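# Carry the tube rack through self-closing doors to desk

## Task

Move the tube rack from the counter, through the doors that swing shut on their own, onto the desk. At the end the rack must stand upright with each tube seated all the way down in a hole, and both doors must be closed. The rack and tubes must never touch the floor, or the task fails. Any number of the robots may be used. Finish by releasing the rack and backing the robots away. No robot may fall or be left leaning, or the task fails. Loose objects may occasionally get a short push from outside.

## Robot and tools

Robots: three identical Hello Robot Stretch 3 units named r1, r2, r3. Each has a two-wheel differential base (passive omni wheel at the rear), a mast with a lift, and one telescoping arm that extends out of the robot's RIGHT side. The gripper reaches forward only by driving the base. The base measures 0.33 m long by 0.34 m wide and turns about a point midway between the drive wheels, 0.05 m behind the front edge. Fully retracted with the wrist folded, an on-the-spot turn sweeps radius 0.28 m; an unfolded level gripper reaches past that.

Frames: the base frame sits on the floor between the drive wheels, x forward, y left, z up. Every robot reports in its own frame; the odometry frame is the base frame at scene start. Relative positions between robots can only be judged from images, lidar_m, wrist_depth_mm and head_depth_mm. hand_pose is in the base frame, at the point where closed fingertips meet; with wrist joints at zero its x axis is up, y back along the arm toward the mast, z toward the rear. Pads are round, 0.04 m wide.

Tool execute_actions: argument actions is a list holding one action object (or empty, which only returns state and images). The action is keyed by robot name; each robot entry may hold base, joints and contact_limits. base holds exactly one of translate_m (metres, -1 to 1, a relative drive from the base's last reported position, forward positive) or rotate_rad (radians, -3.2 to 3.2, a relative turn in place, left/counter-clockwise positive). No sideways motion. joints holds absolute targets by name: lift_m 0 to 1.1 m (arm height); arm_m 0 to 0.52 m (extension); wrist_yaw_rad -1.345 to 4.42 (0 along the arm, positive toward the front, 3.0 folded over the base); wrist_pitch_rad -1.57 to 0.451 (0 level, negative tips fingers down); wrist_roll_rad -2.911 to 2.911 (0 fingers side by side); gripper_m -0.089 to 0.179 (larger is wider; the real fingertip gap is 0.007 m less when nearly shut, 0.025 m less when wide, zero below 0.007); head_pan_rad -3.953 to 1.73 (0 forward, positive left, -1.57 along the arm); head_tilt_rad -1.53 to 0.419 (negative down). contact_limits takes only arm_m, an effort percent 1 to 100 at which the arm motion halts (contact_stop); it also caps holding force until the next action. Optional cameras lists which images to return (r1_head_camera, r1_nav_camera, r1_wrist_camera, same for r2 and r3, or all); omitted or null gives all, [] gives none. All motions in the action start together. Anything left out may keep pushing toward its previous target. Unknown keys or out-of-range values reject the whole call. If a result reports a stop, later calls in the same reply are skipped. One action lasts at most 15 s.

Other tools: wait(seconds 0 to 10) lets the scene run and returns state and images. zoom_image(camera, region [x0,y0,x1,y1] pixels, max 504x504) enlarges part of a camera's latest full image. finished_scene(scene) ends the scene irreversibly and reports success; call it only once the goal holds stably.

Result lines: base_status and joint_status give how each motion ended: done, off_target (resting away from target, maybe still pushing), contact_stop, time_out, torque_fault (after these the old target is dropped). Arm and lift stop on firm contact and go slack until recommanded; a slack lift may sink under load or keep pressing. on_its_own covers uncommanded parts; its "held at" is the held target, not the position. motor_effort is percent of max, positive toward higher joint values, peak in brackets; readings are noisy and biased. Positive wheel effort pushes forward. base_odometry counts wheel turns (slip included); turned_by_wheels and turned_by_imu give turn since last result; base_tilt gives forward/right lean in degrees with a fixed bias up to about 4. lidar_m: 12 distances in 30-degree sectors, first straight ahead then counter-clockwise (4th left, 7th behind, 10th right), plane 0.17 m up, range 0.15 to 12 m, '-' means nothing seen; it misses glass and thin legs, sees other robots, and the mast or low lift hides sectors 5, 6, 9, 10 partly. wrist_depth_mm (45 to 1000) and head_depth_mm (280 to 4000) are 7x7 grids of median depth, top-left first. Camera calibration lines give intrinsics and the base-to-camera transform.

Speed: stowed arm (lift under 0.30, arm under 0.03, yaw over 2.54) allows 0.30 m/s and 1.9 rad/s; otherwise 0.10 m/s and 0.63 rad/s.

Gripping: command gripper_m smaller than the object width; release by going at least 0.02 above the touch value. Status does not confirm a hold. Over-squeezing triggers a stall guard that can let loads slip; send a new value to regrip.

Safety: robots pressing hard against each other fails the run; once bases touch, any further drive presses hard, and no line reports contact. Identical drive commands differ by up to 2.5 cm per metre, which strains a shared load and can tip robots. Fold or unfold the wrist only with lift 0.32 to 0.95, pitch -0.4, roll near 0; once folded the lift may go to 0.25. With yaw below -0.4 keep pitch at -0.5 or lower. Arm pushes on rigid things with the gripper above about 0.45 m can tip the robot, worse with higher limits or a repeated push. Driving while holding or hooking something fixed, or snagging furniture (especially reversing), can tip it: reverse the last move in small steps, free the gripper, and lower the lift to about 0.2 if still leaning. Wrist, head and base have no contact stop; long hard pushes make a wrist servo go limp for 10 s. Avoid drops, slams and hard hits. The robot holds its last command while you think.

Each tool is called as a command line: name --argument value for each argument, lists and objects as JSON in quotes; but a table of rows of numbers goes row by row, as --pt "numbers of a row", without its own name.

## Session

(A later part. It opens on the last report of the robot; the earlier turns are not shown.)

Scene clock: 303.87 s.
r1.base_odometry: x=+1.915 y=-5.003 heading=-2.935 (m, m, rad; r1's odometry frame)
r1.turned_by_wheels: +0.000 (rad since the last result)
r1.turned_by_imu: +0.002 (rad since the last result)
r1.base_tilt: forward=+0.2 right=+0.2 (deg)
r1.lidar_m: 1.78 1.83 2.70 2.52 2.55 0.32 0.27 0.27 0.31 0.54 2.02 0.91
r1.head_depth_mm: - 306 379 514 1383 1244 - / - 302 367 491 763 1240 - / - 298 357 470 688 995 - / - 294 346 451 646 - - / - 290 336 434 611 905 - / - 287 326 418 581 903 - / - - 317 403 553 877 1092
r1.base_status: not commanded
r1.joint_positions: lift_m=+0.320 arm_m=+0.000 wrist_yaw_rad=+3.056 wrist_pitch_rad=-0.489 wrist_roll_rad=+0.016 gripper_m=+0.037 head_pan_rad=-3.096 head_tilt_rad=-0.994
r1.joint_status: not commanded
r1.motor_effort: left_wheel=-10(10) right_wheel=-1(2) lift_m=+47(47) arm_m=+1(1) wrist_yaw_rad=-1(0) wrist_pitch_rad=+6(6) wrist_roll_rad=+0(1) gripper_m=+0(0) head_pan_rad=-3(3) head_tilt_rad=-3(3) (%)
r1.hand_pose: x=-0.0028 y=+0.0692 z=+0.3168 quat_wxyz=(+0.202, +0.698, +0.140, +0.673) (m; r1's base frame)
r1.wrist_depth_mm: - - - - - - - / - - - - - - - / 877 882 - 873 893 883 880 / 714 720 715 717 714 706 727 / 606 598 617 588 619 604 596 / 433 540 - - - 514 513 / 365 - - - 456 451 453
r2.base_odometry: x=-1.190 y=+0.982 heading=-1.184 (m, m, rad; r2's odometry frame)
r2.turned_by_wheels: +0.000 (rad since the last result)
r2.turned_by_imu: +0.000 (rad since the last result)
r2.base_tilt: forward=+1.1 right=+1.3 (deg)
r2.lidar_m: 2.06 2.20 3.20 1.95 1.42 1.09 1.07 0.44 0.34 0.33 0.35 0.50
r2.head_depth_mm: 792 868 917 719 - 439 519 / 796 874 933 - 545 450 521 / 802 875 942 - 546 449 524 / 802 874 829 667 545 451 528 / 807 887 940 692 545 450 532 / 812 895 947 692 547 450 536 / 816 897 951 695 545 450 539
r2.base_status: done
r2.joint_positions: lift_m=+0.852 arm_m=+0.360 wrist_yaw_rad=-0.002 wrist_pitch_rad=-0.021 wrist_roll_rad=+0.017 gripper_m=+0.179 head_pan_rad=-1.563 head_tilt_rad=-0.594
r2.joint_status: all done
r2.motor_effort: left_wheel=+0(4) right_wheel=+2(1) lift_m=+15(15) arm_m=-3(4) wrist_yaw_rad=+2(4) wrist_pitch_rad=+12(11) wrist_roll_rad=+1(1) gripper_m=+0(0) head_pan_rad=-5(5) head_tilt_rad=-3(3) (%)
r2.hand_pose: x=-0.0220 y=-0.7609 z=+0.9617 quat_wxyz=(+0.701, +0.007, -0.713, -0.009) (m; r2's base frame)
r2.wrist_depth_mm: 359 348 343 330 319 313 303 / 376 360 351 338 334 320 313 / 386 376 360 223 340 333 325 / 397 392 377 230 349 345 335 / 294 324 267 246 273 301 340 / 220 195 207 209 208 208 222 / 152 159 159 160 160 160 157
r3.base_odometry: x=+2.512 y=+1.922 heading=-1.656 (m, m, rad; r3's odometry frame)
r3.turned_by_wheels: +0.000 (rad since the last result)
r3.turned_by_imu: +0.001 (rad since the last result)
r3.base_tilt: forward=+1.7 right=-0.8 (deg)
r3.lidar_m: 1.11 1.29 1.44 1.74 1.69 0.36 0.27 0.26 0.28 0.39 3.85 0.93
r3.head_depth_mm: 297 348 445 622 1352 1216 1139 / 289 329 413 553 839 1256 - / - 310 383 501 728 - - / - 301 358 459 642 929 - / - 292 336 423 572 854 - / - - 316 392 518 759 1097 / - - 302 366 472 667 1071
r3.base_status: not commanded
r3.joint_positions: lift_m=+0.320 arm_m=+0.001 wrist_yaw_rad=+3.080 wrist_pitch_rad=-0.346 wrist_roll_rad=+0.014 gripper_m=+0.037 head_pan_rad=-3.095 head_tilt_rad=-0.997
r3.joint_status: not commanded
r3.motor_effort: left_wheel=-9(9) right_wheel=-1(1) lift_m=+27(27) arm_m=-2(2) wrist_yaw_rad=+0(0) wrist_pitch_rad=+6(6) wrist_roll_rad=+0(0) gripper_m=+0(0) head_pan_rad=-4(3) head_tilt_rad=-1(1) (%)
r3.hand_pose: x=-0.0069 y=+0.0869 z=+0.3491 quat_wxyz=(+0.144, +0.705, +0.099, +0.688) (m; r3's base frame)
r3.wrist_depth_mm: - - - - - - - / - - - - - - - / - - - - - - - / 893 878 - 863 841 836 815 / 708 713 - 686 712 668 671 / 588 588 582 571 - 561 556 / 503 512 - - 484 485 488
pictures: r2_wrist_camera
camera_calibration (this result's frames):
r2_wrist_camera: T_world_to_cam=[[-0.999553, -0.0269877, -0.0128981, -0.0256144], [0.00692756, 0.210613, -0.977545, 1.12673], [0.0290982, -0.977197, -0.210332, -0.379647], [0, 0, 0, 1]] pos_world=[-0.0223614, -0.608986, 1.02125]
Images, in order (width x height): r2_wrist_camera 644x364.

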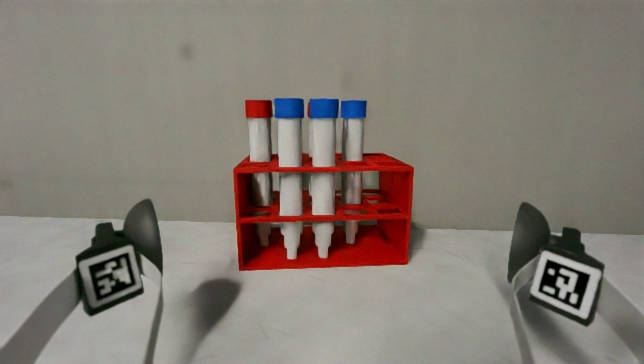

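execute_actions --actions '[{"r2":{"base":{"translate_m":0.008},"joints":{"arm_m":0.46,"lift_m":0.847}}}]' --cameras '[]'

execute_actions --actions '[{"r2":{"joints":{"gripper_m":0.11}}}]' --cameras '["r2_wrist_camera"]'

execute_actions --actions '[{"r2":{"joints":{"gripper_m":0.085}}}]' --cameras '["r2_wrist_camera"]'

execute_actions --actions '[{"r2":{"joints":{"lift_m":0.87}}}]' --cameras '["r2_wrist_camera"]'

Scene clock: 313.40 s.
r1.base_odometry: x=+1.915 y=-5.003 heading=-2.935 (m, m, rad; r1's odometry frame)
r1.turned_by_wheels: +0.000 (rad since the last result)
r1.turned_by_imu: +0.001 (rad since the last result)
r1.base_tilt: forward=+0.2 right=+0.1 (deg)
r1.lidar_m: 1.78 1.84 2.70 2.51 2.56 0.32 0.27 0.27 0.32 0.55 2.02 0.91
r1.head_depth_mm: - 306 379 513 1389 1237 - / - 303 367 490 766 1235 - / - 298 357 469 688 996 - / - 295 346 451 648 - - / - 290 336 434 612 907 - / - 287 326 418 580 903 - / - - 317 403 554 872 1096
r1.base_status: not commanded
r1.joint_positions: lift_m=+0.320 arm_m=+0.000 wrist_yaw_rad=+3.056 wrist_pitch_rad=-0.489 wrist_roll_rad=+0.016 gripper_m=+0.037 head_pan_rad=-3.096 head_tilt_rad=-0.994
r1.joint_status: not commanded
r1.motor_effort: left_wheel=-10(10) right_wheel=-1(2) lift_m=+47(47) arm_m=+2(2) wrist_yaw_rad=+0(1) wrist_pitch_rad=+6(6) wrist_roll_rad=-1(1) gripper_m=-1(0) head_pan_rad=-3(3) head_tilt_rad=-3(2) (%)
r1.hand_pose: x=-0.0028 y=+0.0692 z=+0.3168 quat_wxyz=(+0.202, +0.698, +0.140, +0.673) (m; r1's base frame)
r1.wrist_depth_mm: - - - - - - - / - - - - - - - / 902 881 - 903 860 869 869 / 711 701 716 716 694 717 700 / 600 605 602 610 621 588 597 / 432 540 - - - 515 507 / 371 - - - 450 447 453
r2.base_odometry: x=-1.187 y=+0.975 heading=-1.184 (m, m, rad; r2's odometry frame)
r2.turned_by_wheels: +0.000 (rad since the last result)
r2.turned_by_imu: +0.000 (rad since the last result)
r2.base_tilt: forward=+1.0 right=+1.3 (deg)
r2.lidar_m: 2.05 2.20 3.18 1.95 1.43 1.10 1.08 0.44 0.34 0.33 0.35 0.50
r2.head_depth_mm: 794 868 918 718 - - 532 / 797 872 934 - 529 449 523 / 799 879 929 654 545 450 525 / 803 881 823 665 545 450 530 / 810 888 901 693 545 449 533 / 812 893 947 691 545 450 536 / 817 898 950 695 544 451 539
r2.base_status: done
r2.joint_positions: lift_m=+0.847 arm_m=+0.460 wrist_yaw_rad=-0.001 wrist_pitch_rad=-0.021 wrist_roll_rad=+0.017 gripper_m=+0.179 head_pan_rad=-1.563 head_tilt_rad=-0.594
r2.joint_status: all done
r2.motor_effort: left_wheel=+0(2) right_wheel=+2(6) lift_m=+15(15) arm_m=+3(2) wrist_yaw_rad=+1(2) wrist_pitch_rad=+11(12) wrist_roll_rad=+0(0) gripper_m=+0(0) head_pan_rad=-4(4) head_tilt_rad=-3(3) (%)
r2.hand_pose: x=-0.0217 y=-0.8604 z=+0.9567 quat_wxyz=(+0.701, +0.007, -0.713, -0.008) (m; r2's base frame)
r2.wrist_depth_mm: 260 253 245 239 231 226 220 / 269 263 251 118 237 234 227 / 283 272 144 121 243 242 234 / 293 284 144 123 152 249 243 / 301 290 151 129 158 145 250 / 209 187 140 133 161 162 253 / 145 151 141 142 148 146 149
r3.base_odometry: x=+2.512 y=+1.922 heading=-1.656 (m, m, rad; r3's odometry frame)
r3.turned_by_wheels: +0.000 (rad since the last result)
r3.turned_by_imu: +0.001 (rad since the last result)
r3.base_tilt: forward=+1.8 right=-0.8 (deg)
r3.lidar_m: 1.10 1.29 1.44 1.74 1.69 0.37 0.27 0.26 0.28 0.39 3.84 0.93
r3.head_depth_mm: 297 348 444 622 1359 1221 1143 / 289 329 412 554 839 1256 - / - 311 384 501 725 - - / - 301 358 459 637 923 - / - 292 335 424 573 854 - / - - 316 393 518 760 1085 / - - 302 366 472 668 1075
r3.base_status: not commanded
r3.joint_positions: lift_m=+0.320 arm_m=+0.001 wrist_yaw_rad=+3.080 wrist_pitch_rad=-0.346 wrist_roll_rad=+0.014 gripper_m=+0.037 head_pan_rad=-3.095 head_tilt_rad=-0.997
r3.joint_status: not commanded
r3.motor_effort: left_wheel=-9(8) right_wheel=+0(1) lift_m=+27(26) arm_m=-2(2) wrist_yaw_rad=+0(1) wrist_pitch_rad=+5(6) wrist_roll_rad=+0(0) gripper_m=+0(0) head_pan_rad=-2(2) head_tilt_rad=-1(1) (%)
r3.hand_pose: x=-0.0069 y=+0.0869 z=+0.3491 quat_wxyz=(+0.144, +0.705, +0.099, +0.688) (m; r3's base frame)
r3.wrist_depth_mm: - - - - - - - / - - - - - - - / - - - - - - - / 898 893 - 858 842 844 842 / 718 704 - 696 710 677 670 / 593 591 584 575 - 571 558 / 501 505 - - 483 485 485
pictures: none
No camera images: the call's "cameras" was empty. Leave "cameras" out to get every camera's image.

Scene clock: 314.57 s.
r1.base_odometry: x=+1.915 y=-5.003 heading=-2.935 (m, m, rad; r1's odometry frame)
r1.turned_by_wheels: +0.000 (rad since the last result)
r1.turned_by_imu: +0.000 (rad since the last result)
r1.base_tilt: forward=+0.1 right=+0.1 (deg)
r1.lidar_m: 1.78 1.84 2.70 2.52 2.55 0.32 0.27 0.27 0.32 0.55 2.03 0.91
r1.head_depth_mm: - 306 380 513 1392 1247 - / - 302 367 491 765 1244 - / - 298 358 470 687 998 - / - 294 346 452 649 - - / - 290 336 434 614 902 - / - 287 326 418 582 903 - / - - 317 403 553 879 1097
r1.base_status: not commanded
r1.joint_positions: lift_m=+0.320 arm_m=+0.000 wrist_yaw_rad=+3.056 wrist_pitch_rad=-0.489 wrist_roll_rad=+0.016 gripper_m=+0.037 head_pan_rad=-3.096 head_tilt_rad=-0.994
r1.joint_status: not commanded
r1.motor_effort: left_wheel=-10(10) right_wheel=-2(2) lift_m=+47(47) arm_m=+1(2) wrist_yaw_rad=+0(1) wrist_pitch_rad=+7(6) wrist_roll_rad=-1(1) gripper_m=-1(0) head_pan_rad=-3(3) head_tilt_rad=-2(3) (%)
r1.hand_pose: x=-0.0028 y=+0.0692 z=+0.3168 quat_wxyz=(+0.202, +0.698, +0.140, +0.673) (m; r1's base frame)
r1.wrist_depth_mm: - - - - - - - / - - - - - - - / 901 902 - 895 901 887 868 / 734 709 719 703 724 726 694 / 601 608 601 596 619 594 600 / 429 541 - - - 511 520 / 367 - - - 453 459 447
r2.base_odometry: x=-1.187 y=+0.975 heading=-1.184 (m, m, rad; r2's odometry frame)
r2.turned_by_wheels: +0.000 (rad since the last result)
r2.turned_by_imu: +0.000 (rad since the last result)
r2.base_tilt: forward=+1.1 right=+1.4 (deg)
r2.lidar_m: 2.05 2.19 3.18 1.95 1.43 1.10 1.08 0.44 0.34 0.33 0.35 0.50
r2.head_depth_mm: 793 870 919 717 - - 532 / 798 872 934 - 528 449 523 / 800 879 931 654 546 450 526 / 804 872 824 666 546 450 529 / 810 886 899 692 545 450 532 / 812 892 943 692 545 450 536 / 818 897 951 693 546 450 539
r2.base_status: not commanded
r2.joint_positions: lift_m=+0.847 arm_m=+0.460 wrist_yaw_rad=-0.001 wrist_pitch_rad=-0.021 wrist_roll_rad=+0.017 gripper_m=+0.111 head_pan_rad=-1.563 head_tilt_rad=-0.594
r2.joint_status: all done
r2.motor_effort: left_wheel=+0(1) right_wheel=+1(2) lift_m=+15(15) arm_m=+3(3) wrist_yaw_rad=+0(0) wrist_pitch_rad=+11(11) wrist_roll_rad=+0(0) gripper_m=-14(100) head_pan_rad=-5(5) head_tilt_rad=-3(2) (%)
r2.hand_pose: x=-0.0216 y=-0.8604 z=+0.9567 quat_wxyz=(+0.701, +0.007, -0.713, -0.008) (m; r2's base frame)
r2.wrist_depth_mm: 260 253 246 240 233 227 221 / 269 263 253 242 239 234 228 / 279 271 152 126 245 241 234 / 292 283 147 129 155 249 242 / 301 294 155 136 163 142 250 / 197 186 145 141 173 142 224 / - 152 145 148 148 148 152
r3.base_odometry: x=+2.512 y=+1.922 heading=-1.656 (m, m, rad; r3's odometry frame)
r3.turned_by_wheels: +0.000 (rad since the last result)
r3.turned_by_imu: +0.000 (rad since the last result)
r3.base_tilt: forward=+1.7 right=-0.8 (deg)
r3.lidar_m: 1.11 1.29 1.45 1.74 1.69 0.36 0.27 0.26 0.28 0.39 3.85 0.93
r3.head_depth_mm: 297 349 444 623 1353 1221 1131 / 289 329 413 554 842 1261 - / - 311 383 502 729 - - / - 301 359 460 640 934 - / - 292 336 423 573 854 - / - - 316 393 518 761 1089 / - - 303 366 473 668 1070
r3.base_status: not commanded
r3.joint_positions: lift_m=+0.320 arm_m=+0.001 wrist_yaw_rad=+3.080 wrist_pitch_rad=-0.346 wrist_roll_rad=+0.014 gripper_m=+0.037 head_pan_rad=-3.095 head_tilt_rad=-0.997
r3.joint_status: not commanded
r3.motor_effort: left_wheel=-9(8) right_wheel=-1(0) lift_m=+27(27) arm_m=-2(2) wrist_yaw_rad=+0(0) wrist_pitch_rad=+6(6) wrist_roll_rad=+0(0) gripper_m=+0(0) head_pan_rad=-3(2) head_tilt_rad=-1(2) (%)
r3.hand_pose: x=-0.0069 y=+0.0869 z=+0.3491 quat_wxyz=(+0.144, +0.705, +0.099, +0.688) (m; r3's base frame)
r3.wrist_depth_mm: - - - - - - - / - - - - - - - / - - - - - - - / 891 883 - 880 842 844 827 / 710 709 - 683 707 682 664 / 586 584 590 573 - 567 559 / 504 507 - - 490 484 487
pictures: r2_wrist_camera
camera_calibration (this result's frames):
r2_wrist_camera: T_world_to_cam=[[-0.999512, -0.0284522, -0.012894, -0.0292507], [0.00661929, 0.210486, -0.977574, 1.14274], [0.0305282, -0.977183, -0.210195, -0.477952], [0, 0, 0, 1]] pos_world=[-0.0222096, -0.70841, 1.01628]
Images, in order (width x height): r2_wrist_camera 644x364.

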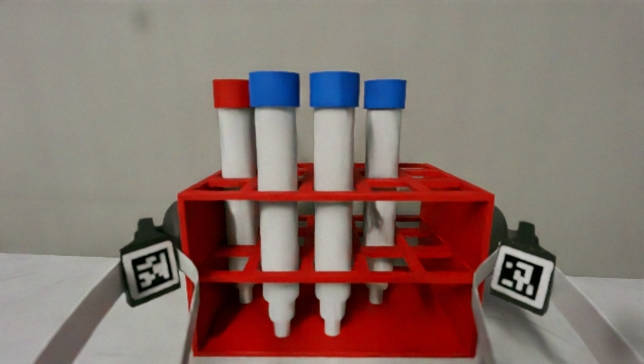

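Scene clock: 315.30 s.
r1.base_odometry: x=+1.915 y=-5.003 heading=-2.935 (m, m, rad; r1's odometry frame)
r1.turned_by_wheels: +0.000 (rad since the last result)
r1.turned_by_imu: +0.000 (rad since the last result)
r1.base_tilt: forward=+0.1 right=+0.1 (deg)
r1.lidar_m: 1.78 1.84 2.70 2.52 2.55 0.32 0.27 0.27 0.31 0.54 2.03 0.91
r1.head_depth_mm: - 306 378 513 1386 1244 - / - 302 367 490 767 1234 - / - 299 357 470 687 995 - / - 295 346 451 647 - - / - 290 336 433 612 905 - / - 287 326 418 582 900 - / - - 317 403 553 870 1099
r1.base_status: not commanded
r1.joint_positions: lift_m=+0.320 arm_m=+0.000 wrist_yaw_rad=+3.056 wrist_pitch_rad=-0.489 wrist_roll_rad=+0.016 gripper_m=+0.037 head_pan_rad=-3.096 head_tilt_rad=-0.994
r1.joint_status: not commanded
r1.motor_effort: left_wheel=-10(10) right_wheel=-1(2) lift_m=+47(47) arm_m=+0(1) wrist_yaw_rad=-1(0) wrist_pitch_rad=+7(6) wrist_roll_rad=-1(0) gripper_m=-1(1) head_pan_rad=-3(2) head_tilt_rad=-2(3) (%)
r1.hand_pose: x=-0.0028 y=+0.0692 z=+0.3168 quat_wxyz=(+0.202, +0.698, +0.140, +0.673) (m; r1's base frame)
r1.wrist_depth_mm: - - - - - - - / - - - - - - - / 894 883 - 881 888 879 879 / 714 701 706 713 708 715 719 / 601 597 607 603 604 596 592 / 429 534 - - - 521 514 / 372 - - - 456 454 452
r2.base_odometry: x=-1.187 y=+0.975 heading=-1.184 (m, m, rad; r2's odometry frame)
r2.turned_by_wheels: +0.000 (rad since the last result)
r2.turned_by_imu: +0.000 (rad since the last result)
r2.base_tilt: forward=+1.1 right=+1.3 (deg)
r2.lidar_m: 2.06 2.19 3.17 1.96 1.43 1.10 1.08 0.44 0.34 0.33 0.35 0.50
r2.head_depth_mm: 792 868 917 718 - - 532 / 797 874 935 - 529 449 523 / 802 880 931 654 546 450 525 / 804 871 826 665 545 449 529 / 811 886 897 692 545 450 533 / 813 893 945 692 545 450 535 / 817 897 953 693 545 450 540
r2.base_status: not commanded
r2.joint_positions: lift_m=+0.847 arm_m=+0.460 wrist_yaw_rad=-0.001 wrist_pitch_rad=-0.021 wrist_roll_rad=+0.017 gripper_m=+0.086 head_pan_rad=-1.563 head_tilt_rad=-0.594
r2.joint_status: all done
r2.motor_effort: left_wheel=+0(0) right_wheel=+2(2) lift_m=+15(15) arm_m=+2(2) wrist_yaw_rad=+0(0) wrist_pitch_rad=+11(11) wrist_roll_rad=+0(1) gripper_m=-21(100) head_pan_rad=-4(4) head_tilt_rad=-4(3) (%)
r2.hand_pose: x=-0.0216 y=-0.8604 z=+0.9567 quat_wxyz=(+0.701, +0.007, -0.713, -0.008) (m; r2's base frame)
r2.wrist_depth_mm: 260 254 247 239 232 227 221 / 270 262 252 242 239 233 228 / 279 274 180 127 244 241 234 / 293 282 147 130 155 247 243 / 302 295 155 136 162 143 252 / 197 186 145 141 172 143 226 / - 152 145 147 148 145 152
r3.base_odometry: x=+2.512 y=+1.922 heading=-1.656 (m, m, rad; r3's odometry frame)
r3.turned_by_wheels: +0.000 (rad since the last result)
r3.turned_by_imu: +0.000 (rad since the last result)
r3.base_tilt: forward=+1.7 right=-0.8 (deg)
r3.lidar_m: 1.11 1.29 1.44 1.74 1.70 0.36 0.27 0.26 0.28 0.39 3.84 0.93
r3.head_depth_mm: 297 348 444 624 1357 1218 1131 / 289 329 413 554 838 1262 - / - 310 383 501 726 - - / - 300 358 459 644 929 - / - 292 335 424 572 851 - / - - 316 392 517 763 1096 / - - 303 366 473 666 1074
r3.base_status: not commanded
r3.joint_positions: lift_m=+0.320 arm_m=+0.001 wrist_yaw_rad=+3.080 wrist_pitch_rad=-0.346 wrist_roll_rad=+0.014 gripper_m=+0.037 head_pan_rad=-3.095 head_tilt_rad=-0.997
r3.joint_status: not commanded
r3.motor_effort: left_wheel=-9(9) right_wheel=-1(0) lift_m=+26(27) arm_m=-2(2) wrist_yaw_rad=+0(0) wrist_pitch_rad=+6(5) wrist_roll_rad=+0(0) gripper_m=+0(0) head_pan_rad=-2(3) head_tilt_rad=-1(1) (%)
r3.hand_pose: x=-0.0069 y=+0.0869 z=+0.3491 quat_wxyz=(+0.144, +0.705, +0.099, +0.688) (m; r3's base frame)
r3.wrist_depth_mm: - - - - - - - / - - - - - - - / - - - - - - - / 882 876 - 859 840 836 817 / 718 701 - 681 705 679 668 / 587 587 580 573 - 566 569 / 502 514 - - 490 483 484
pictures: r2_wrist_camera
camera_calibration (this result's frames):
r2_wrist_camera: T_world_to_cam=[[-0.999512, -0.0284526, -0.0128943, -0.0292507], [0.00661949, 0.210486, -0.977574, 1.14274], [0.0305286, -0.977183, -0.210195, -0.477952], [0, 0, 0, 1]] pos_world=[-0.0222096, -0.70841, 1.01628]
Images, in order (width x height): r2_wrist_camera 644x364.

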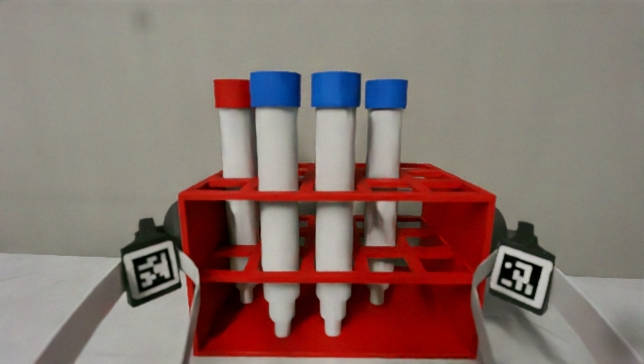

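Scene clock: 316.27 s.
r1.base_odometry: x=+1.915 y=-5.003 heading=-2.935 (m, m, rad; r1's odometry frame)
r1.turned_by_wheels: +0.000 (rad since the last result)
r1.turned_by_imu: +0.000 (rad since the last result)
r1.base_tilt: forward=+0.2 right=+0.1 (deg)
r1.lidar_m: 1.78 1.84 2.70 2.51 2.55 0.32 0.27 0.27 0.32 0.55 2.02 0.91
r1.head_depth_mm: - 306 379 513 1395 1243 - / - 302 367 491 766 1236 - / - 299 357 471 686 999 - / - 294 346 451 649 - - / - 291 336 434 612 906 - / - 287 326 417 581 903 - / - - 317 403 553 874 1089
r1.base_status: not commanded
r1.joint_positions: lift_m=+0.320 arm_m=+0.000 wrist_yaw_rad=+3.056 wrist_pitch_rad=-0.489 wrist_roll_rad=+0.016 gripper_m=+0.037 head_pan_rad=-3.096 head_tilt_rad=-0.994
r1.joint_status: not commanded
r1.motor_effort: left_wheel=-10(10) right_wheel=-1(2) lift_m=+47(47) arm_m=+1(2) wrist_yaw_rad=-2(1) wrist_pitch_rad=+6(6) wrist_roll_rad=+0(1) gripper_m=+0(1) head_pan_rad=-3(2) head_tilt_rad=-2(3) (%)
r1.hand_pose: x=-0.0028 y=+0.0692 z=+0.3168 quat_wxyz=(+0.202, +0.698, +0.140, +0.673) (m; r1's base frame)
r1.wrist_depth_mm: - - - - - - - / - - - - - - - / 867 896 - 858 899 909 889 / 719 714 732 712 711 700 707 / 607 598 607 614 606 593 605 / 427 527 - - - 513 504 / 370 - - - 450 450 455
r2.base_odometry: x=-1.187 y=+0.975 heading=-1.184 (m, m, rad; r2's odometry frame)
r2.turned_by_wheels: +0.000 (rad since the last result)
r2.turned_by_imu: +0.000 (rad since the last result)
r2.base_tilt: forward=+1.0 right=+1.4 (deg)
r2.lidar_m: 2.06 2.19 3.21 1.95 1.43 1.10 1.08 0.44 0.34 0.33 0.35 0.50
r2.head_depth_mm: 793 869 916 747 - 449 513 / 797 872 935 665 529 450 523 / 799 877 - 665 546 449 525 / 804 861 833 666 545 450 529 / 810 889 900 693 545 450 533 / 814 892 946 692 546 450 536 / 814 896 949 691 546 450 539
r2.base_status: not commanded
r2.joint_positions: lift_m=+0.869 arm_m=+0.460 wrist_yaw_rad=-0.001 wrist_pitch_rad=-0.027 wrist_roll_rad=+0.017 gripper_m=+0.086 head_pan_rad=-1.563 head_tilt_rad=-0.594
r2.joint_status: all done
r2.motor_effort: left_wheel=-1(1) right_wheel=+2(2) lift_m=+34(35) arm_m=+3(2) wrist_yaw_rad=+0(1) wrist_pitch_rad=+15(15) wrist_roll_rad=+0(0) gripper_m=-21(22) head_pan_rad=-4(5) head_tilt_rad=-2(2) (%)
r2.hand_pose: x=-0.0216 y=-0.8602 z=+0.9771 quat_wxyz=(+0.701, +0.010, -0.713, -0.010) (m; r2's base frame)
r2.wrist_depth_mm: 259 253 246 239 233 225 221 / 268 261 250 242 238 233 227 / 281 272 162 128 244 241 234 / 293 282 148 131 156 249 241 / 305 295 155 137 161 143 251 / 234 221 144 141 173 143 256 / 189 180 148 147 149 173 181
r3.base_odometry: x=+2.512 y=+1.922 heading=-1.656 (m, m, rad; r3's odometry frame)
r3.turned_by_wheels: +0.000 (rad since the last result)
r3.turned_by_imu: +0.000 (rad since the last result)
r3.base_tilt: forward=+1.7 right=-0.7 (deg)
r3.lidar_m: 1.11 1.29 1.45 1.74 1.70 0.36 0.27 0.26 0.28 0.39 3.83 0.93
r3.head_depth_mm: 297 349 445 623 1353 1216 1137 / 289 329 413 553 840 1250 - / - 310 383 503 726 - - / - 301 358 459 640 929 - / - 292 336 424 574 854 - / - - 317 392 518 764 1083 / - - 302 367 472 667 1067
r3.base_status: not commanded
r3.joint_positions: lift_m=+0.320 arm_m=+0.001 wrist_yaw_rad=+3.080 wrist_pitch_rad=-0.346 wrist_roll_rad=+0.014 gripper_m=+0.037 head_pan_rad=-3.095 head_tilt_rad=-0.997
r3.joint_status: not commanded
r3.motor_effort: left_wheel=-9(8) right_wheel=+0(0) lift_m=+27(27) arm_m=-2(2) wrist_yaw_rad=+0(1) wrist_pitch_rad=+6(6) wrist_roll_rad=+0(0) gripper_m=+0(0) head_pan_rad=-4(2) head_tilt_rad=-2(1) (%)
r3.hand_pose: x=-0.0069 y=+0.0869 z=+0.3491 quat_wxyz=(+0.144, +0.705, +0.099, +0.688) (m; r3's base frame)
r3.wrist_depth_mm: - - - - - - - / - - - - - - - / - - - - - - - / 883 886 - 873 839 850 823 / 725 705 - 685 703 676 666 / 586 587 585 574 - 568 562 / 507 508 - - 487 486 477
pictures: r2_wrist_camera
camera_calibration (this result's frames):
r2_wrist_camera: T_world_to_cam=[[-0.999512, -0.0283712, -0.0130777, -0.0287332], [0.00662213, 0.216691, -0.976218, 1.16661], [0.0305303, -0.975828, -0.216398, -0.466261], [0, 0, 0, 1]] pos_world=[-0.0222095, -0.708599, 1.03759]
Images, in order (width x height): r2_wrist_camera 644x364.

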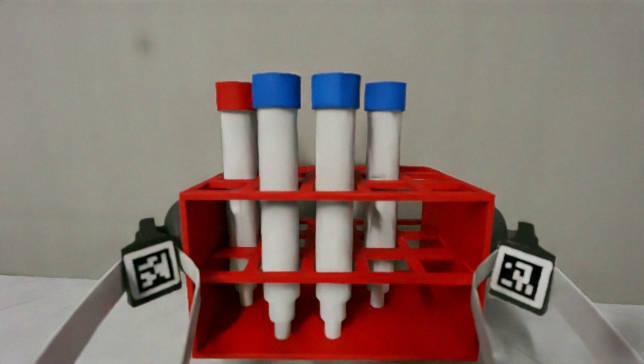

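execute_actions --actions '[{"r2":{"base":{"rotate_rad":0.5},"joints":{"arm_m":0.005,"lift_m":0.89,"head_pan_rad":0,"head_tilt_rad":-0.9}}}]' --cameras '["r2_wrist_camera"]'

execute_actions --actions '[{"r2":{"base":{"translate_m":0.1},"joints":{"wrist_yaw_rad":1.0}}}]' --cameras '[]'

execute_actions --actions '[{"r2":{"base":{"rotate_rad":1.3},"joints":{"wrist_yaw_rad":1.8}}}]' --cameras '["r2_wrist_camera"]'

execute_actions --actions '[{"r2":{"base":{"translate_m":1}}}]' --cameras '["r2_wrist_camera","r2_nav_camera"]'

Scene clock: 331.50 s.
r1.base_odometry: x=+1.915 y=-5.003 heading=-2.935 (m, m, rad; r1's odometry frame)
r1.turned_by_wheels: +0.000 (rad since the last result)
r1.turned_by_imu: +0.002 (rad since the last result)
r1.base_tilt: forward=+0.2 right=+0.1 (deg)
r1.lidar_m: 1.78 1.88 2.70 2.51 2.55 0.32 0.27 0.27 0.32 0.55 2.03 0.91
r1.head_depth_mm: - 306 379 513 1388 1242 - / - 302 367 490 767 1237 - / - 299 357 470 687 996 - / - 294 346 451 649 - - / - 290 336 434 614 907 - / - 287 326 418 581 907 - / - - 317 402 553 876 1093
r1.base_status: not commanded
r1.joint_positions: lift_m=+0.320 arm_m=+0.000 wrist_yaw_rad=+3.056 wrist_pitch_rad=-0.489 wrist_roll_rad=+0.016 gripper_m=+0.037 head_pan_rad=-3.096 head_tilt_rad=-0.994
r1.joint_status: not commanded
r1.motor_effort: left_wheel=-10(10) right_wheel=-2(2) lift_m=+47(47) arm_m=+1(1) wrist_yaw_rad=-1(1) wrist_pitch_rad=+6(7) wrist_roll_rad=+0(1) gripper_m=+0(1) head_pan_rad=-3(3) head_tilt_rad=-3(3) (%)
r1.hand_pose: x=-0.0028 y=+0.0692 z=+0.3168 quat_wxyz=(+0.202, +0.698, +0.140, +0.673) (m; r1's base frame)
r1.wrist_depth_mm: - - - - - - - / - - - - - - - / 905 902 - 883 869 877 876 / 725 708 728 728 712 706 704 / 607 608 602 601 625 592 591 / 424 534 - - - 514 520 / 367 - - - 453 449 445
r2.base_odometry: x=-1.187 y=+0.975 heading=-0.684 (m, m, rad; r2's odometry frame)
r2.turned_by_wheels: +0.500 (rad since the last result)
r2.turned_by_imu: +0.505 (rad since the last result)
r2.base_tilt: forward=+1.1 right=+1.4 (deg)
r2.lidar_m: 2.17 3.09 1.95 1.45 1.11 1.08 0.45 0.34 0.33 0.35 0.49 2.05
r2.head_depth_mm: 1901 2124 1934 1664 1448 1280 1145 / 2001 2232 1939 1650 1447 1287 1151 / 2105 2292 1938 1654 1439 1281 1149 / 2218 2343 1955 1667 1435 1275 1148 / 2381 2329 1925 1653 1436 1270 1141 / 2520 2313 1936 1646 1436 1269 1145 / 2660 2322 1935 1642 1437 1270 1143
r2.base_status: done
r2.joint_positions: lift_m=+0.889 arm_m=+0.005 wrist_yaw_rad=+0.000 wrist_pitch_rad=-0.029 wrist_roll_rad=+0.017 gripper_m=+0.086 head_pan_rad=-0.007 head_tilt_rad=-0.889
r2.joint_status: all done
r2.motor_effort: left_wheel=+0(6) right_wheel=+2(8) lift_m=+34(34) arm_m=-4(3) wrist_yaw_rad=+0(1) wrist_pitch_rad=+16(15) wrist_roll_rad=+0(0) gripper_m=-21(21) head_pan_rad=+4(58) head_tilt_rad=-4(26) (%)
r2.hand_pose: x=-0.0213 y=-0.4057 z=+0.9967 quat_wxyz=(+0.701, +0.011, -0.713, -0.010) (m; r2's base frame)
r2.wrist_depth_mm: - - - 827 704 598 525 / - - - 792 686 611 543 / - - 163 129 698 623 553 / 678 686 148 131 156 623 554 / 387 422 155 137 162 143 389 / 328 257 144 141 174 142 283 / 503 231 148 147 148 202 212
r3.base_odometry: x=+2.512 y=+1.922 heading=-1.656 (m, m, rad; r3's odometry frame)
r3.turned_by_wheels: +0.000 (rad since the last result)
r3.turned_by_imu: +0.001 (rad since the last result)
r3.base_tilt: forward=+1.7 right=-0.8 (deg)
r3.lidar_m: 1.11 1.29 1.45 1.74 1.69 0.36 0.27 0.26 0.28 0.39 3.84 0.93
r3.head_depth_mm: 296 348 445 624 1353 1219 1132 / 289 329 412 554 839 1269 - / - 310 384 502 726 - - / - 300 358 459 640 928 - / - 292 336 423 572 855 - / - - 316 392 517 763 1081 / - - 302 366 474 667 1077
r3.base_status: not commanded
r3.joint_positions: lift_m=+0.320 arm_m=+0.001 wrist_yaw_rad=+3.080 wrist_pitch_rad=-0.346 wrist_roll_rad=+0.014 gripper_m=+0.037 head_pan_rad=-3.095 head_tilt_rad=-0.997
r3.joint_status: not commanded
r3.motor_effort: left_wheel=-9(9) right_wheel=+0(1) lift_m=+26(27) arm_m=-2(2) wrist_yaw_rad=+1(1) wrist_pitch_rad=+6(6) wrist_roll_rad=+0(0) gripper_m=+0(0) head_pan_rad=-3(3) head_tilt_rad=-1(1) (%)
r3.hand_pose: x=-0.0069 y=+0.0869 z=+0.3491 quat_wxyz=(+0.144, +0.705, +0.099, +0.688) (m; r3's base frame)
r3.wrist_depth_mm: - - - - - - - / - - - - - - - / - - - - - - - / 897 897 - 857 854 828 837 / 701 706 - 687 706 675 666 / 589 585 587 576 - 560 561 / 503 509 - - 484 482 479
pictures: r2_wrist_camera
camera_calibration (this result's frames):
r2_wrist_camera: T_world_to_cam=[[-0.999481, -0.0294263, -0.0131193, -0.0156941], [0.00638927, 0.21808, -0.97591, 1.08756], [0.0315785, -0.975487, -0.217779, -0.0169961], [0, 0, 0, 1]] pos_world=[-0.0220979, -0.254216, 1.05745]
Images, in order (width x height): r2_wrist_camera 644x364.

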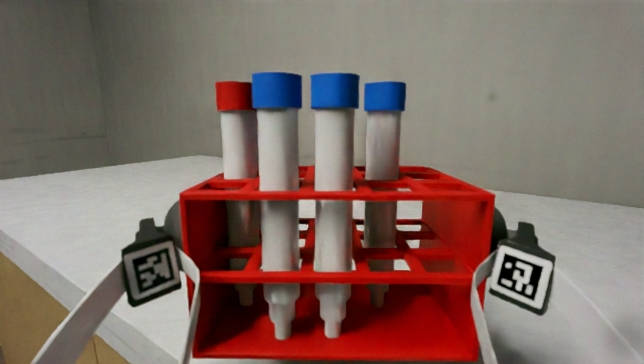

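Scene clock: 334.03 s.
r1.base_odometry: x=+1.915 y=-5.003 heading=-2.935 (m, m, rad; r1's odometry frame)
r1.turned_by_wheels: +0.000 (rad since the last result)
r1.turned_by_imu: +0.001 (rad since the last result)
r1.base_tilt: forward=+0.2 right=+0.1 (deg)
r1.lidar_m: 1.77 1.84 2.70 2.51 2.55 0.32 0.27 0.27 0.32 0.55 2.03 0.91
r1.head_depth_mm: - 306 379 512 1389 1243 - / - 302 367 489 766 1232 - / - 298 357 470 685 998 - / - 294 346 451 645 - - / - 291 336 434 613 904 - / - 287 326 417 582 903 - / - - 317 403 553 876 1088
r1.base_status: not commanded
r1.joint_positions: lift_m=+0.320 arm_m=+0.000 wrist_yaw_rad=+3.056 wrist_pitch_rad=-0.489 wrist_roll_rad=+0.016 gripper_m=+0.037 head_pan_rad=-3.096 head_tilt_rad=-0.994
r1.joint_status: not commanded
r1.motor_effort: left_wheel=-10(10) right_wheel=-1(2) lift_m=+47(47) arm_m=+1(1) wrist_yaw_rad=-1(1) wrist_pitch_rad=+6(6) wrist_roll_rad=-1(0) gripper_m=+0(0) head_pan_rad=-2(2) head_tilt_rad=-3(3) (%)
r1.hand_pose: x=-0.0028 y=+0.0692 z=+0.3168 quat_wxyz=(+0.202, +0.698, +0.140, +0.673) (m; r1's base frame)
r1.wrist_depth_mm: - - - - - - - / - - - - - - - / 915 888 - 888 886 869 860 / 720 722 718 719 699 702 710 / 612 599 603 603 614 593 601 / 430 521 - - - 514 510 / 370 - - - 449 454 452
r2.base_odometry: x=-1.110 y=+0.912 heading=-0.684 (m, m, rad; r2's odometry frame)
r2.turned_by_wheels: +0.000 (rad since the last result)
r2.turned_by_imu: +0.000 (rad since the last result)
r2.base_tilt: forward=+1.0 right=+1.3 (deg)
r2.lidar_m: 2.09 2.98 1.92 1.57 1.19 1.17 0.53 0.39 0.38 0.40 0.57 1.97
r2.head_depth_mm: 1834 2051 1951 1670 1443 1282 1152 / 1925 2172 1944 1665 1445 1281 1146 / 2008 2225 1940 1649 1444 1275 1151 / 2137 2302 1939 1650 1439 1273 1145 / 2270 2338 1944 1649 1437 1270 1143 / 2405 2335 1930 1651 1434 1273 1142 / 2609 2340 1929 1652 1433 1270 1145
r2.base_status: done
r2.joint_positions: lift_m=+0.889 arm_m=+0.005 wrist_yaw_rad=+0.998 wrist_pitch_rad=-0.029 wrist_roll_rad=+0.017 gripper_m=+0.086 head_pan_rad=-0.007 head_tilt_rad=-0.889
r2.joint_status: all done
r2.motor_effort: left_wheel=-1(2) right_wheel=+2(5) lift_m=+34(34) arm_m=-4(3) wrist_yaw_rad=+2(3) wrist_pitch_rad=+15(15) wrist_roll_rad=+0(1) gripper_m=-22(21) head_pan_rad=+4(4) head_tilt_rad=-5(5) (%)
r2.hand_pose: x=+0.1933 y=-0.2887 z=+0.9967 quat_wxyz=(+0.621, +0.350, -0.621, +0.326) (m; r2's base frame)
r2.wrist_depth_mm: - - - - - - - / - - - - - - - / - - 163 129 - - - / - - 148 131 156 676 691 / - - 155 137 162 143 394 / - - 145 141 173 143 281 / - - 148 148 148 395 293
r3.base_odometry: x=+2.512 y=+1.922 heading=-1.656 (m, m, rad; r3's odometry frame)
r3.turned_by_wheels: +0.000 (rad since the last result)
r3.turned_by_imu: +0.000 (rad since the last result)
r3.base_tilt: forward=+1.8 right=-0.8 (deg)
r3.lidar_m: 1.11 1.29 1.45 1.74 1.69 0.36 0.27 0.26 0.28 0.39 3.82 0.93
r3.head_depth_mm: 297 349 444 622 1356 1221 1139 / 289 329 413 555 840 1251 - / - 310 385 503 724 - - / - 300 358 460 642 928 - / - 292 335 422 571 851 - / - - 316 392 518 762 1087 / - - 303 367 473 667 1069
r3.base_status: not commanded
r3.joint_positions: lift_m=+0.320 arm_m=+0.001 wrist_yaw_rad=+3.080 wrist_pitch_rad=-0.346 wrist_roll_rad=+0.014 gripper_m=+0.037 head_pan_rad=-3.095 head_tilt_rad=-0.997
r3.joint_status: not commanded
r3.motor_effort: left_wheel=-8(9) right_wheel=-1(0) lift_m=+27(27) arm_m=-2(2) wrist_yaw_rad=+0(1) wrist_pitch_rad=+5(6) wrist_roll_rad=+0(0) gripper_m=+0(0) head_pan_rad=-3(3) head_tilt_rad=+0(2) (%)
r3.hand_pose: x=-0.0069 y=+0.0869 z=+0.3491 quat_wxyz=(+0.144, +0.705, +0.099, +0.688) (m; r3's base frame)
r3.wrist_depth_mm: - - - - - - - / - - - - - - - / - - - - - - - / 894 889 - 840 850 827 836 / 716 699 - 692 711 676 674 / 591 584 587 578 - 563 555 / 511 507 - - 489 483 482
pictures: none
No camera images: the call's "cameras" was empty. Leave "cameras" out to get every camera's image.

Scene clock: 337.03 s.
r1.base_odometry: x=+1.915 y=-5.003 heading=-2.935 (m, m, rad; r1's odometry frame)
r1.turned_by_wheels: +0.000 (rad since the last result)
r1.turned_by_imu: +0.001 (rad since the last result)
r1.base_tilt: forward=+0.2 right=+0.1 (deg)
r1.lidar_m: 1.78 1.93 2.70 2.52 2.55 0.32 0.27 0.27 0.32 0.55 2.03 0.91
r1.head_depth_mm: - 306 379 513 1397 1244 - / - 302 366 490 767 1233 - / - 298 357 470 687 997 - / - 295 347 450 648 - - / - 291 336 433 612 907 - / - 286 326 418 579 902 - / - - 317 403 553 877 1095
r1.base_status: not commanded
r1.joint_positions: lift_m=+0.320 arm_m=+0.000 wrist_yaw_rad=+3.056 wrist_pitch_rad=-0.489 wrist_roll_rad=+0.016 gripper_m=+0.037 head_pan_rad=-3.096 head_tilt_rad=-0.994
r1.joint_status: not commanded
r1.motor_effort: left_wheel=-9(9) right_wheel=-2(2) lift_m=+47(47) arm_m=+1(1) wrist_yaw_rad=-2(1) wrist_pitch_rad=+7(6) wrist_roll_rad=-1(1) gripper_m=+0(1) head_pan_rad=-3(2) head_tilt_rad=-2(3) (%)
r1.hand_pose: x=-0.0028 y=+0.0692 z=+0.3168 quat_wxyz=(+0.202, +0.698, +0.140, +0.673) (m; r1's base frame)
r1.wrist_depth_mm: - - - - - - - / - - - - - - - / 875 892 - 905 906 878 890 / 731 715 712 712 729 713 712 / 595 604 595 601 611 596 598 / 425 532 - - - 517 510 / 365 - - - 460 454 449
r2.base_odometry: x=-1.110 y=+0.912 heading=+0.616 (m, m, rad; r2's odometry frame)
r2.turned_by_wheels: +1.300 (rad since the last result)
r2.turned_by_imu: +1.315 (rad since the last result)
r2.base_tilt: forward=+1.1 right=+1.4 (deg)
r2.lidar_m: 1.92 1.31 1.16 0.73 0.43 0.38 0.38 0.45 0.82 1.98 2.36 3.72
r2.head_depth_mm: 2969 2367 1955 324 321 1283 1147 / 2980 2367 1936 328 300 1256 1144 / 1965 2215 1931 310 303 1240 1145 / 1951 2125 1948 1619 1439 1271 1147 / 2045 2253 1936 1640 1447 1279 1141 / 2120 2302 1926 1645 1430 1269 1144 / 2653 2333 1922 1651 1435 1270 1142
r2.base_status: done
r2.joint_positions: lift_m=+0.889 arm_m=+0.005 wrist_yaw_rad=+1.798 wrist_pitch_rad=-0.029 wrist_roll_rad=+0.017 gripper_m=+0.086 head_pan_rad=-0.007 head_tilt_rad=-0.889
r2.joint_status: all done
r2.motor_effort: left_wheel=+0(5) right_wheel=+2(7) lift_m=+34(34) arm_m=-3(3) wrist_yaw_rad=+2(3) wrist_pitch_rad=+15(15) wrist_roll_rad=+0(0) gripper_m=-21(21) head_pan_rad=+4(4) head_tilt_rad=-5(4) (%)
r2.hand_pose: x=+0.2275 y=-0.0927 z=+0.9967 quat_wxyz=(+0.445, +0.564, -0.435, +0.542) (m; r2's base frame)
r2.wrist_depth_mm: 946 - - - - - - / 944 - - - - - - / 961 - 180 129 - - - / 983 - 148 132 157 - - / - - 154 137 163 143 - / - - 145 141 173 143 - / - - 148 147 149 - -
r3.base_odometry: x=+2.512 y=+1.922 heading=-1.656 (m, m, rad; r3's odometry frame)
r3.turned_by_wheels: +0.000 (rad since the last result)
r3.turned_by_imu: +0.000 (rad since the last result)
r3.base_tilt: forward=+1.8 right=-0.7 (deg)
r3.lidar_m: 1.11 1.29 1.44 1.74 1.70 0.36 0.27 0.26 0.28 0.39 3.83 0.93
r3.head_depth_mm: 296 348 445 624 1358 1227 1133 / 289 329 413 556 840 1252 - / - 310 384 502 725 - - / - 301 359 459 639 928 - / - 292 337 423 571 855 - / - - 316 393 517 764 1083 / - - 303 366 472 664 1069
r3.base_status: not commanded
r3.joint_positions: lift_m=+0.320 arm_m=+0.001 wrist_yaw_rad=+3.080 wrist_pitch_rad=-0.346 wrist_roll_rad=+0.014 gripper_m=+0.037 head_pan_rad=-3.095 head_tilt_rad=-0.997
r3.joint_status: not commanded
r3.motor_effort: left_wheel=-9(9) right_wheel=+0(0) lift_m=+27(27) arm_m=-2(2) wrist_yaw_rad=-1(0) wrist_pitch_rad=+6(6) wrist_roll_rad=+0(0) gripper_m=+0(0) head_pan_rad=-2(3) head_tilt_rad=-1(0) (%)
r3.hand_pose: x=-0.0069 y=+0.0869 z=+0.3491 quat_wxyz=(+0.144, +0.705, +0.099, +0.688) (m; r3's base frame)
r3.wrist_depth_mm: - - - - - - - / - - - - - - - / - - - - - - - / 894 876 - 875 856 832 821 / 719 711 - 684 699 674 666 / 591 591 584 565 - 564 556 / 501 511 - - 491 488 481
pictures: r2_wrist_camera
camera_calibration (this result's frames):
r2_wrist_camera: T_world_to_cam=[[0.253641, -0.967209, -0.0131244, -0.12978], [-0.213923, -0.0428566, -0.97591, 1.04364], [0.943347, 0.250338, -0.217778, 0.186676], [0, 0, 0, 1]] pos_world=[0.0800758, -0.12753, 1.05745]
Images, in order (width x height): r2_wrist_camera 644x364.

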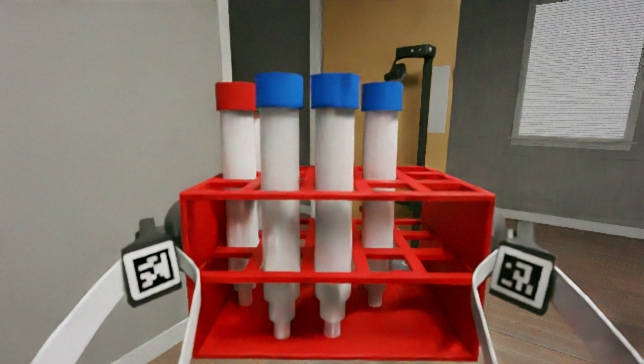

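Scene clock: 348.33 s.
r1.base_odometry: x=+1.915 y=-5.003 heading=-2.935 (m, m, rad; r1's odometry frame)
r1.turned_by_wheels: +0.000 (rad since the last result)
r1.turned_by_imu: +0.003 (rad since the last result)
r1.base_tilt: forward=+0.2 right=+0.2 (deg)
r1.lidar_m: 1.03 0.92 2.70 2.52 2.55 0.32 0.27 0.27 0.31 0.54 2.02 0.91
r1.head_depth_mm: - 306 379 513 1388 1237 - / - 303 367 490 765 1240 - / - 298 357 470 687 999 - / - 294 347 451 650 - - / - 290 336 434 611 909 - / - 287 326 418 582 906 - / - - 317 403 551 875 1096
r1.base_status: not commanded
r1.joint_positions: lift_m=+0.320 arm_m=+0.000 wrist_yaw_rad=+3.056 wrist_pitch_rad=-0.489 wrist_roll_rad=+0.016 gripper_m=+0.037 head_pan_rad=-3.096 head_tilt_rad=-0.994
r1.joint_status: not commanded
r1.motor_effort: left_wheel=-10(10) right_wheel=-2(2) lift_m=+47(47) arm_m=+2(1) wrist_yaw_rad=+0(0) wrist_pitch_rad=+6(6) wrist_roll_rad=+0(1) gripper_m=-1(0) head_pan_rad=-3(3) head_tilt_rad=-3(2) (%)
r1.hand_pose: x=-0.0028 y=+0.0692 z=+0.3168 quat_wxyz=(+0.202, +0.698, +0.140, +0.673) (m; r1's base frame)
r1.wrist_depth_mm: - - - - - - - / - - - - - - - / 905 894 - 879 886 872 877 / 711 713 707 730 706 709 712 / 607 597 602 591 621 588 595 / 426 539 - - - 514 515 / 367 - - - 450 454 455
r2.base_odometry: x=-0.293 y=+1.489 heading=+0.616 (m, m, rad; r2's odometry frame)
r2.turned_by_wheels: +0.000 (rad since the last result)
r2.turned_by_imu: +0.005 (rad since the last result)
r2.base_tilt: forward=+1.1 right=+1.4 (deg)
r2.lidar_m: 0.92 1.35 0.85 0.85 1.02 1.34 1.34 1.59 2.29 2.30 2.75 0.99
r2.head_depth_mm: 1092 2231 1951 343 321 1283 1149 / 1048 1178 1164 324 298 1257 1149 / 1116 1267 1315 301 303 1238 1149 / 1130 1295 1268 1455 1435 1276 1146 / 1143 1311 1448 1615 1431 1271 1145 / 1155 1334 1586 1643 1441 1274 1145 / 1168 1355 1638 1657 1434 1274 1138
r2.base_status: done
r2.joint_positions: lift_m=+0.889 arm_m=+0.005 wrist_yaw_rad=+1.798 wrist_pitch_rad=-0.029 wrist_roll_rad=+0.017 gripper_m=+0.086 head_pan_rad=-0.007 head_tilt_rad=-0.889
r2.joint_status: not commanded
r2.motor_effort: left_wheel=-1(3) right_wheel=+2(4) lift_m=+34(34) arm_m=-3(3) wrist_yaw_rad=+1(2) wrist_pitch_rad=+15(15) wrist_roll_rad=+0(0) gripper_m=-21(21) head_pan_rad=+5(4) head_tilt_rad=-6(5) (%)
r2.hand_pose: x=+0.2275 y=-0.0927 z=+0.9967 quat_wxyz=(+0.445, +0.564, -0.435, +0.542) (m; r2's base frame)
r2.wrist_depth_mm: - - - - 969 960 - / - - - - - - - / - - 180 129 821 - - / - - 148 132 156 - - / - - 155 137 162 143 - / - - 144 141 174 142 - / 767 - 149 147 148 - -
r3.base_odometry: x=+2.512 y=+1.922 heading=-1.656 (m, m, rad; r3's odometry frame)
r3.turned_by_wheels: +0.000 (rad since the last result)
r3.turned_by_imu: +0.002 (rad since the last result)
r3.base_tilt: forward=+1.8 right=-0.7 (deg)
r3.lidar_m: 1.11 1.29 1.44 1.74 1.69 0.36 0.27 0.26 0.28 0.39 3.83 0.93
r3.head_depth_mm: 297 348 444 622 1361 1218 1138 / 289 329 413 555 842 1259 - / - 311 383 503 728 - - / - 301 358 460 640 934 - / - 292 336 423 573 853 - / - - 316 392 518 759 1083 / - - 303 366 471 666 1072
r3.base_status: not commanded
r3.joint_positions: lift_m=+0.320 arm_m=+0.001 wrist_yaw_rad=+3.080 wrist_pitch_rad=-0.346 wrist_roll_rad=+0.014 gripper_m=+0.037 head_pan_rad=-3.095 head_tilt_rad=-0.997
r3.joint_status: not commanded
r3.motor_effort: left_wheel=-9(9) right_wheel=+0(0) lift_m=+27(27) arm_m=-2(2) wrist_yaw_rad=-1(0) wrist_pitch_rad=+6(6) wrist_roll_rad=+0(0) gripper_m=+0(0) head_pan_rad=-3(2) head_tilt_rad=-1(1) (%)
r3.hand_pose: x=-0.0069 y=+0.0869 z=+0.3491 quat_wxyz=(+0.144, +0.705, +0.099, +0.688) (m; r3's base frame)
r3.wrist_depth_mm: - - - - - - - / - - - - - - - / - - - - - - - / 904 876 - 853 854 836 813 / 719 711 - 682 715 674 670 / 589 587 584 579 - 566 562 / 507 505 - - 486 485 481
pictures: r2_nav_camera (sideways: a quarter turn counterclockwise sets it upright), r2_wrist_camera
camera_calibration (this result's frames):
r2_nav_camera: T_world_to_cam=[[0.774875, 0.000579576, 0.632114, -0.783045], [-0.0209551, -0.999426, 0.0266041, 0.0147554], [0.631767, -0.0338609, -0.774418, 0.965087], [0, 0, 0, 1]] pos_world=[-0.00263966, 0.0478794, 1.24196]
r2_wrist_camera: T_world_to_cam=[[0.253641, -0.967209, -0.0131244, -0.12978], [-0.213923, -0.0428566, -0.97591, 1.04364], [0.943347, 0.250338, -0.217778, 0.186676], [0, 0, 0, 1]] pos_world=[0.0800758, -0.12753, 1.05745]
Images, in order (width x height): r2_nav_camera 672x504, r2_wrist_camera 644x364.

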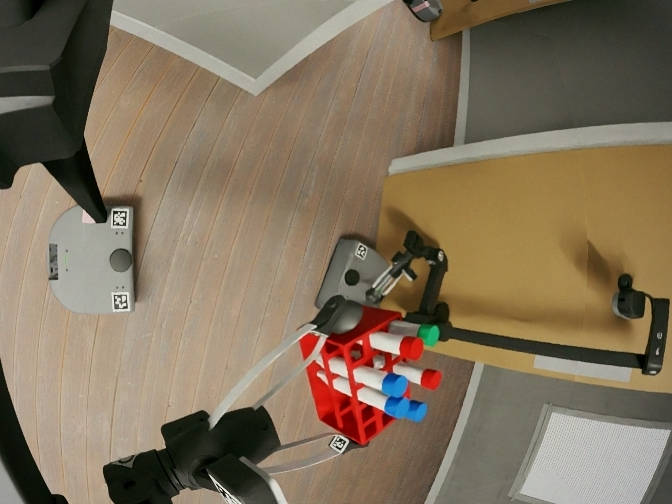

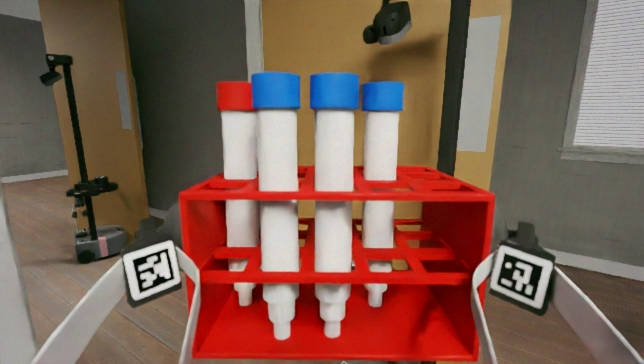

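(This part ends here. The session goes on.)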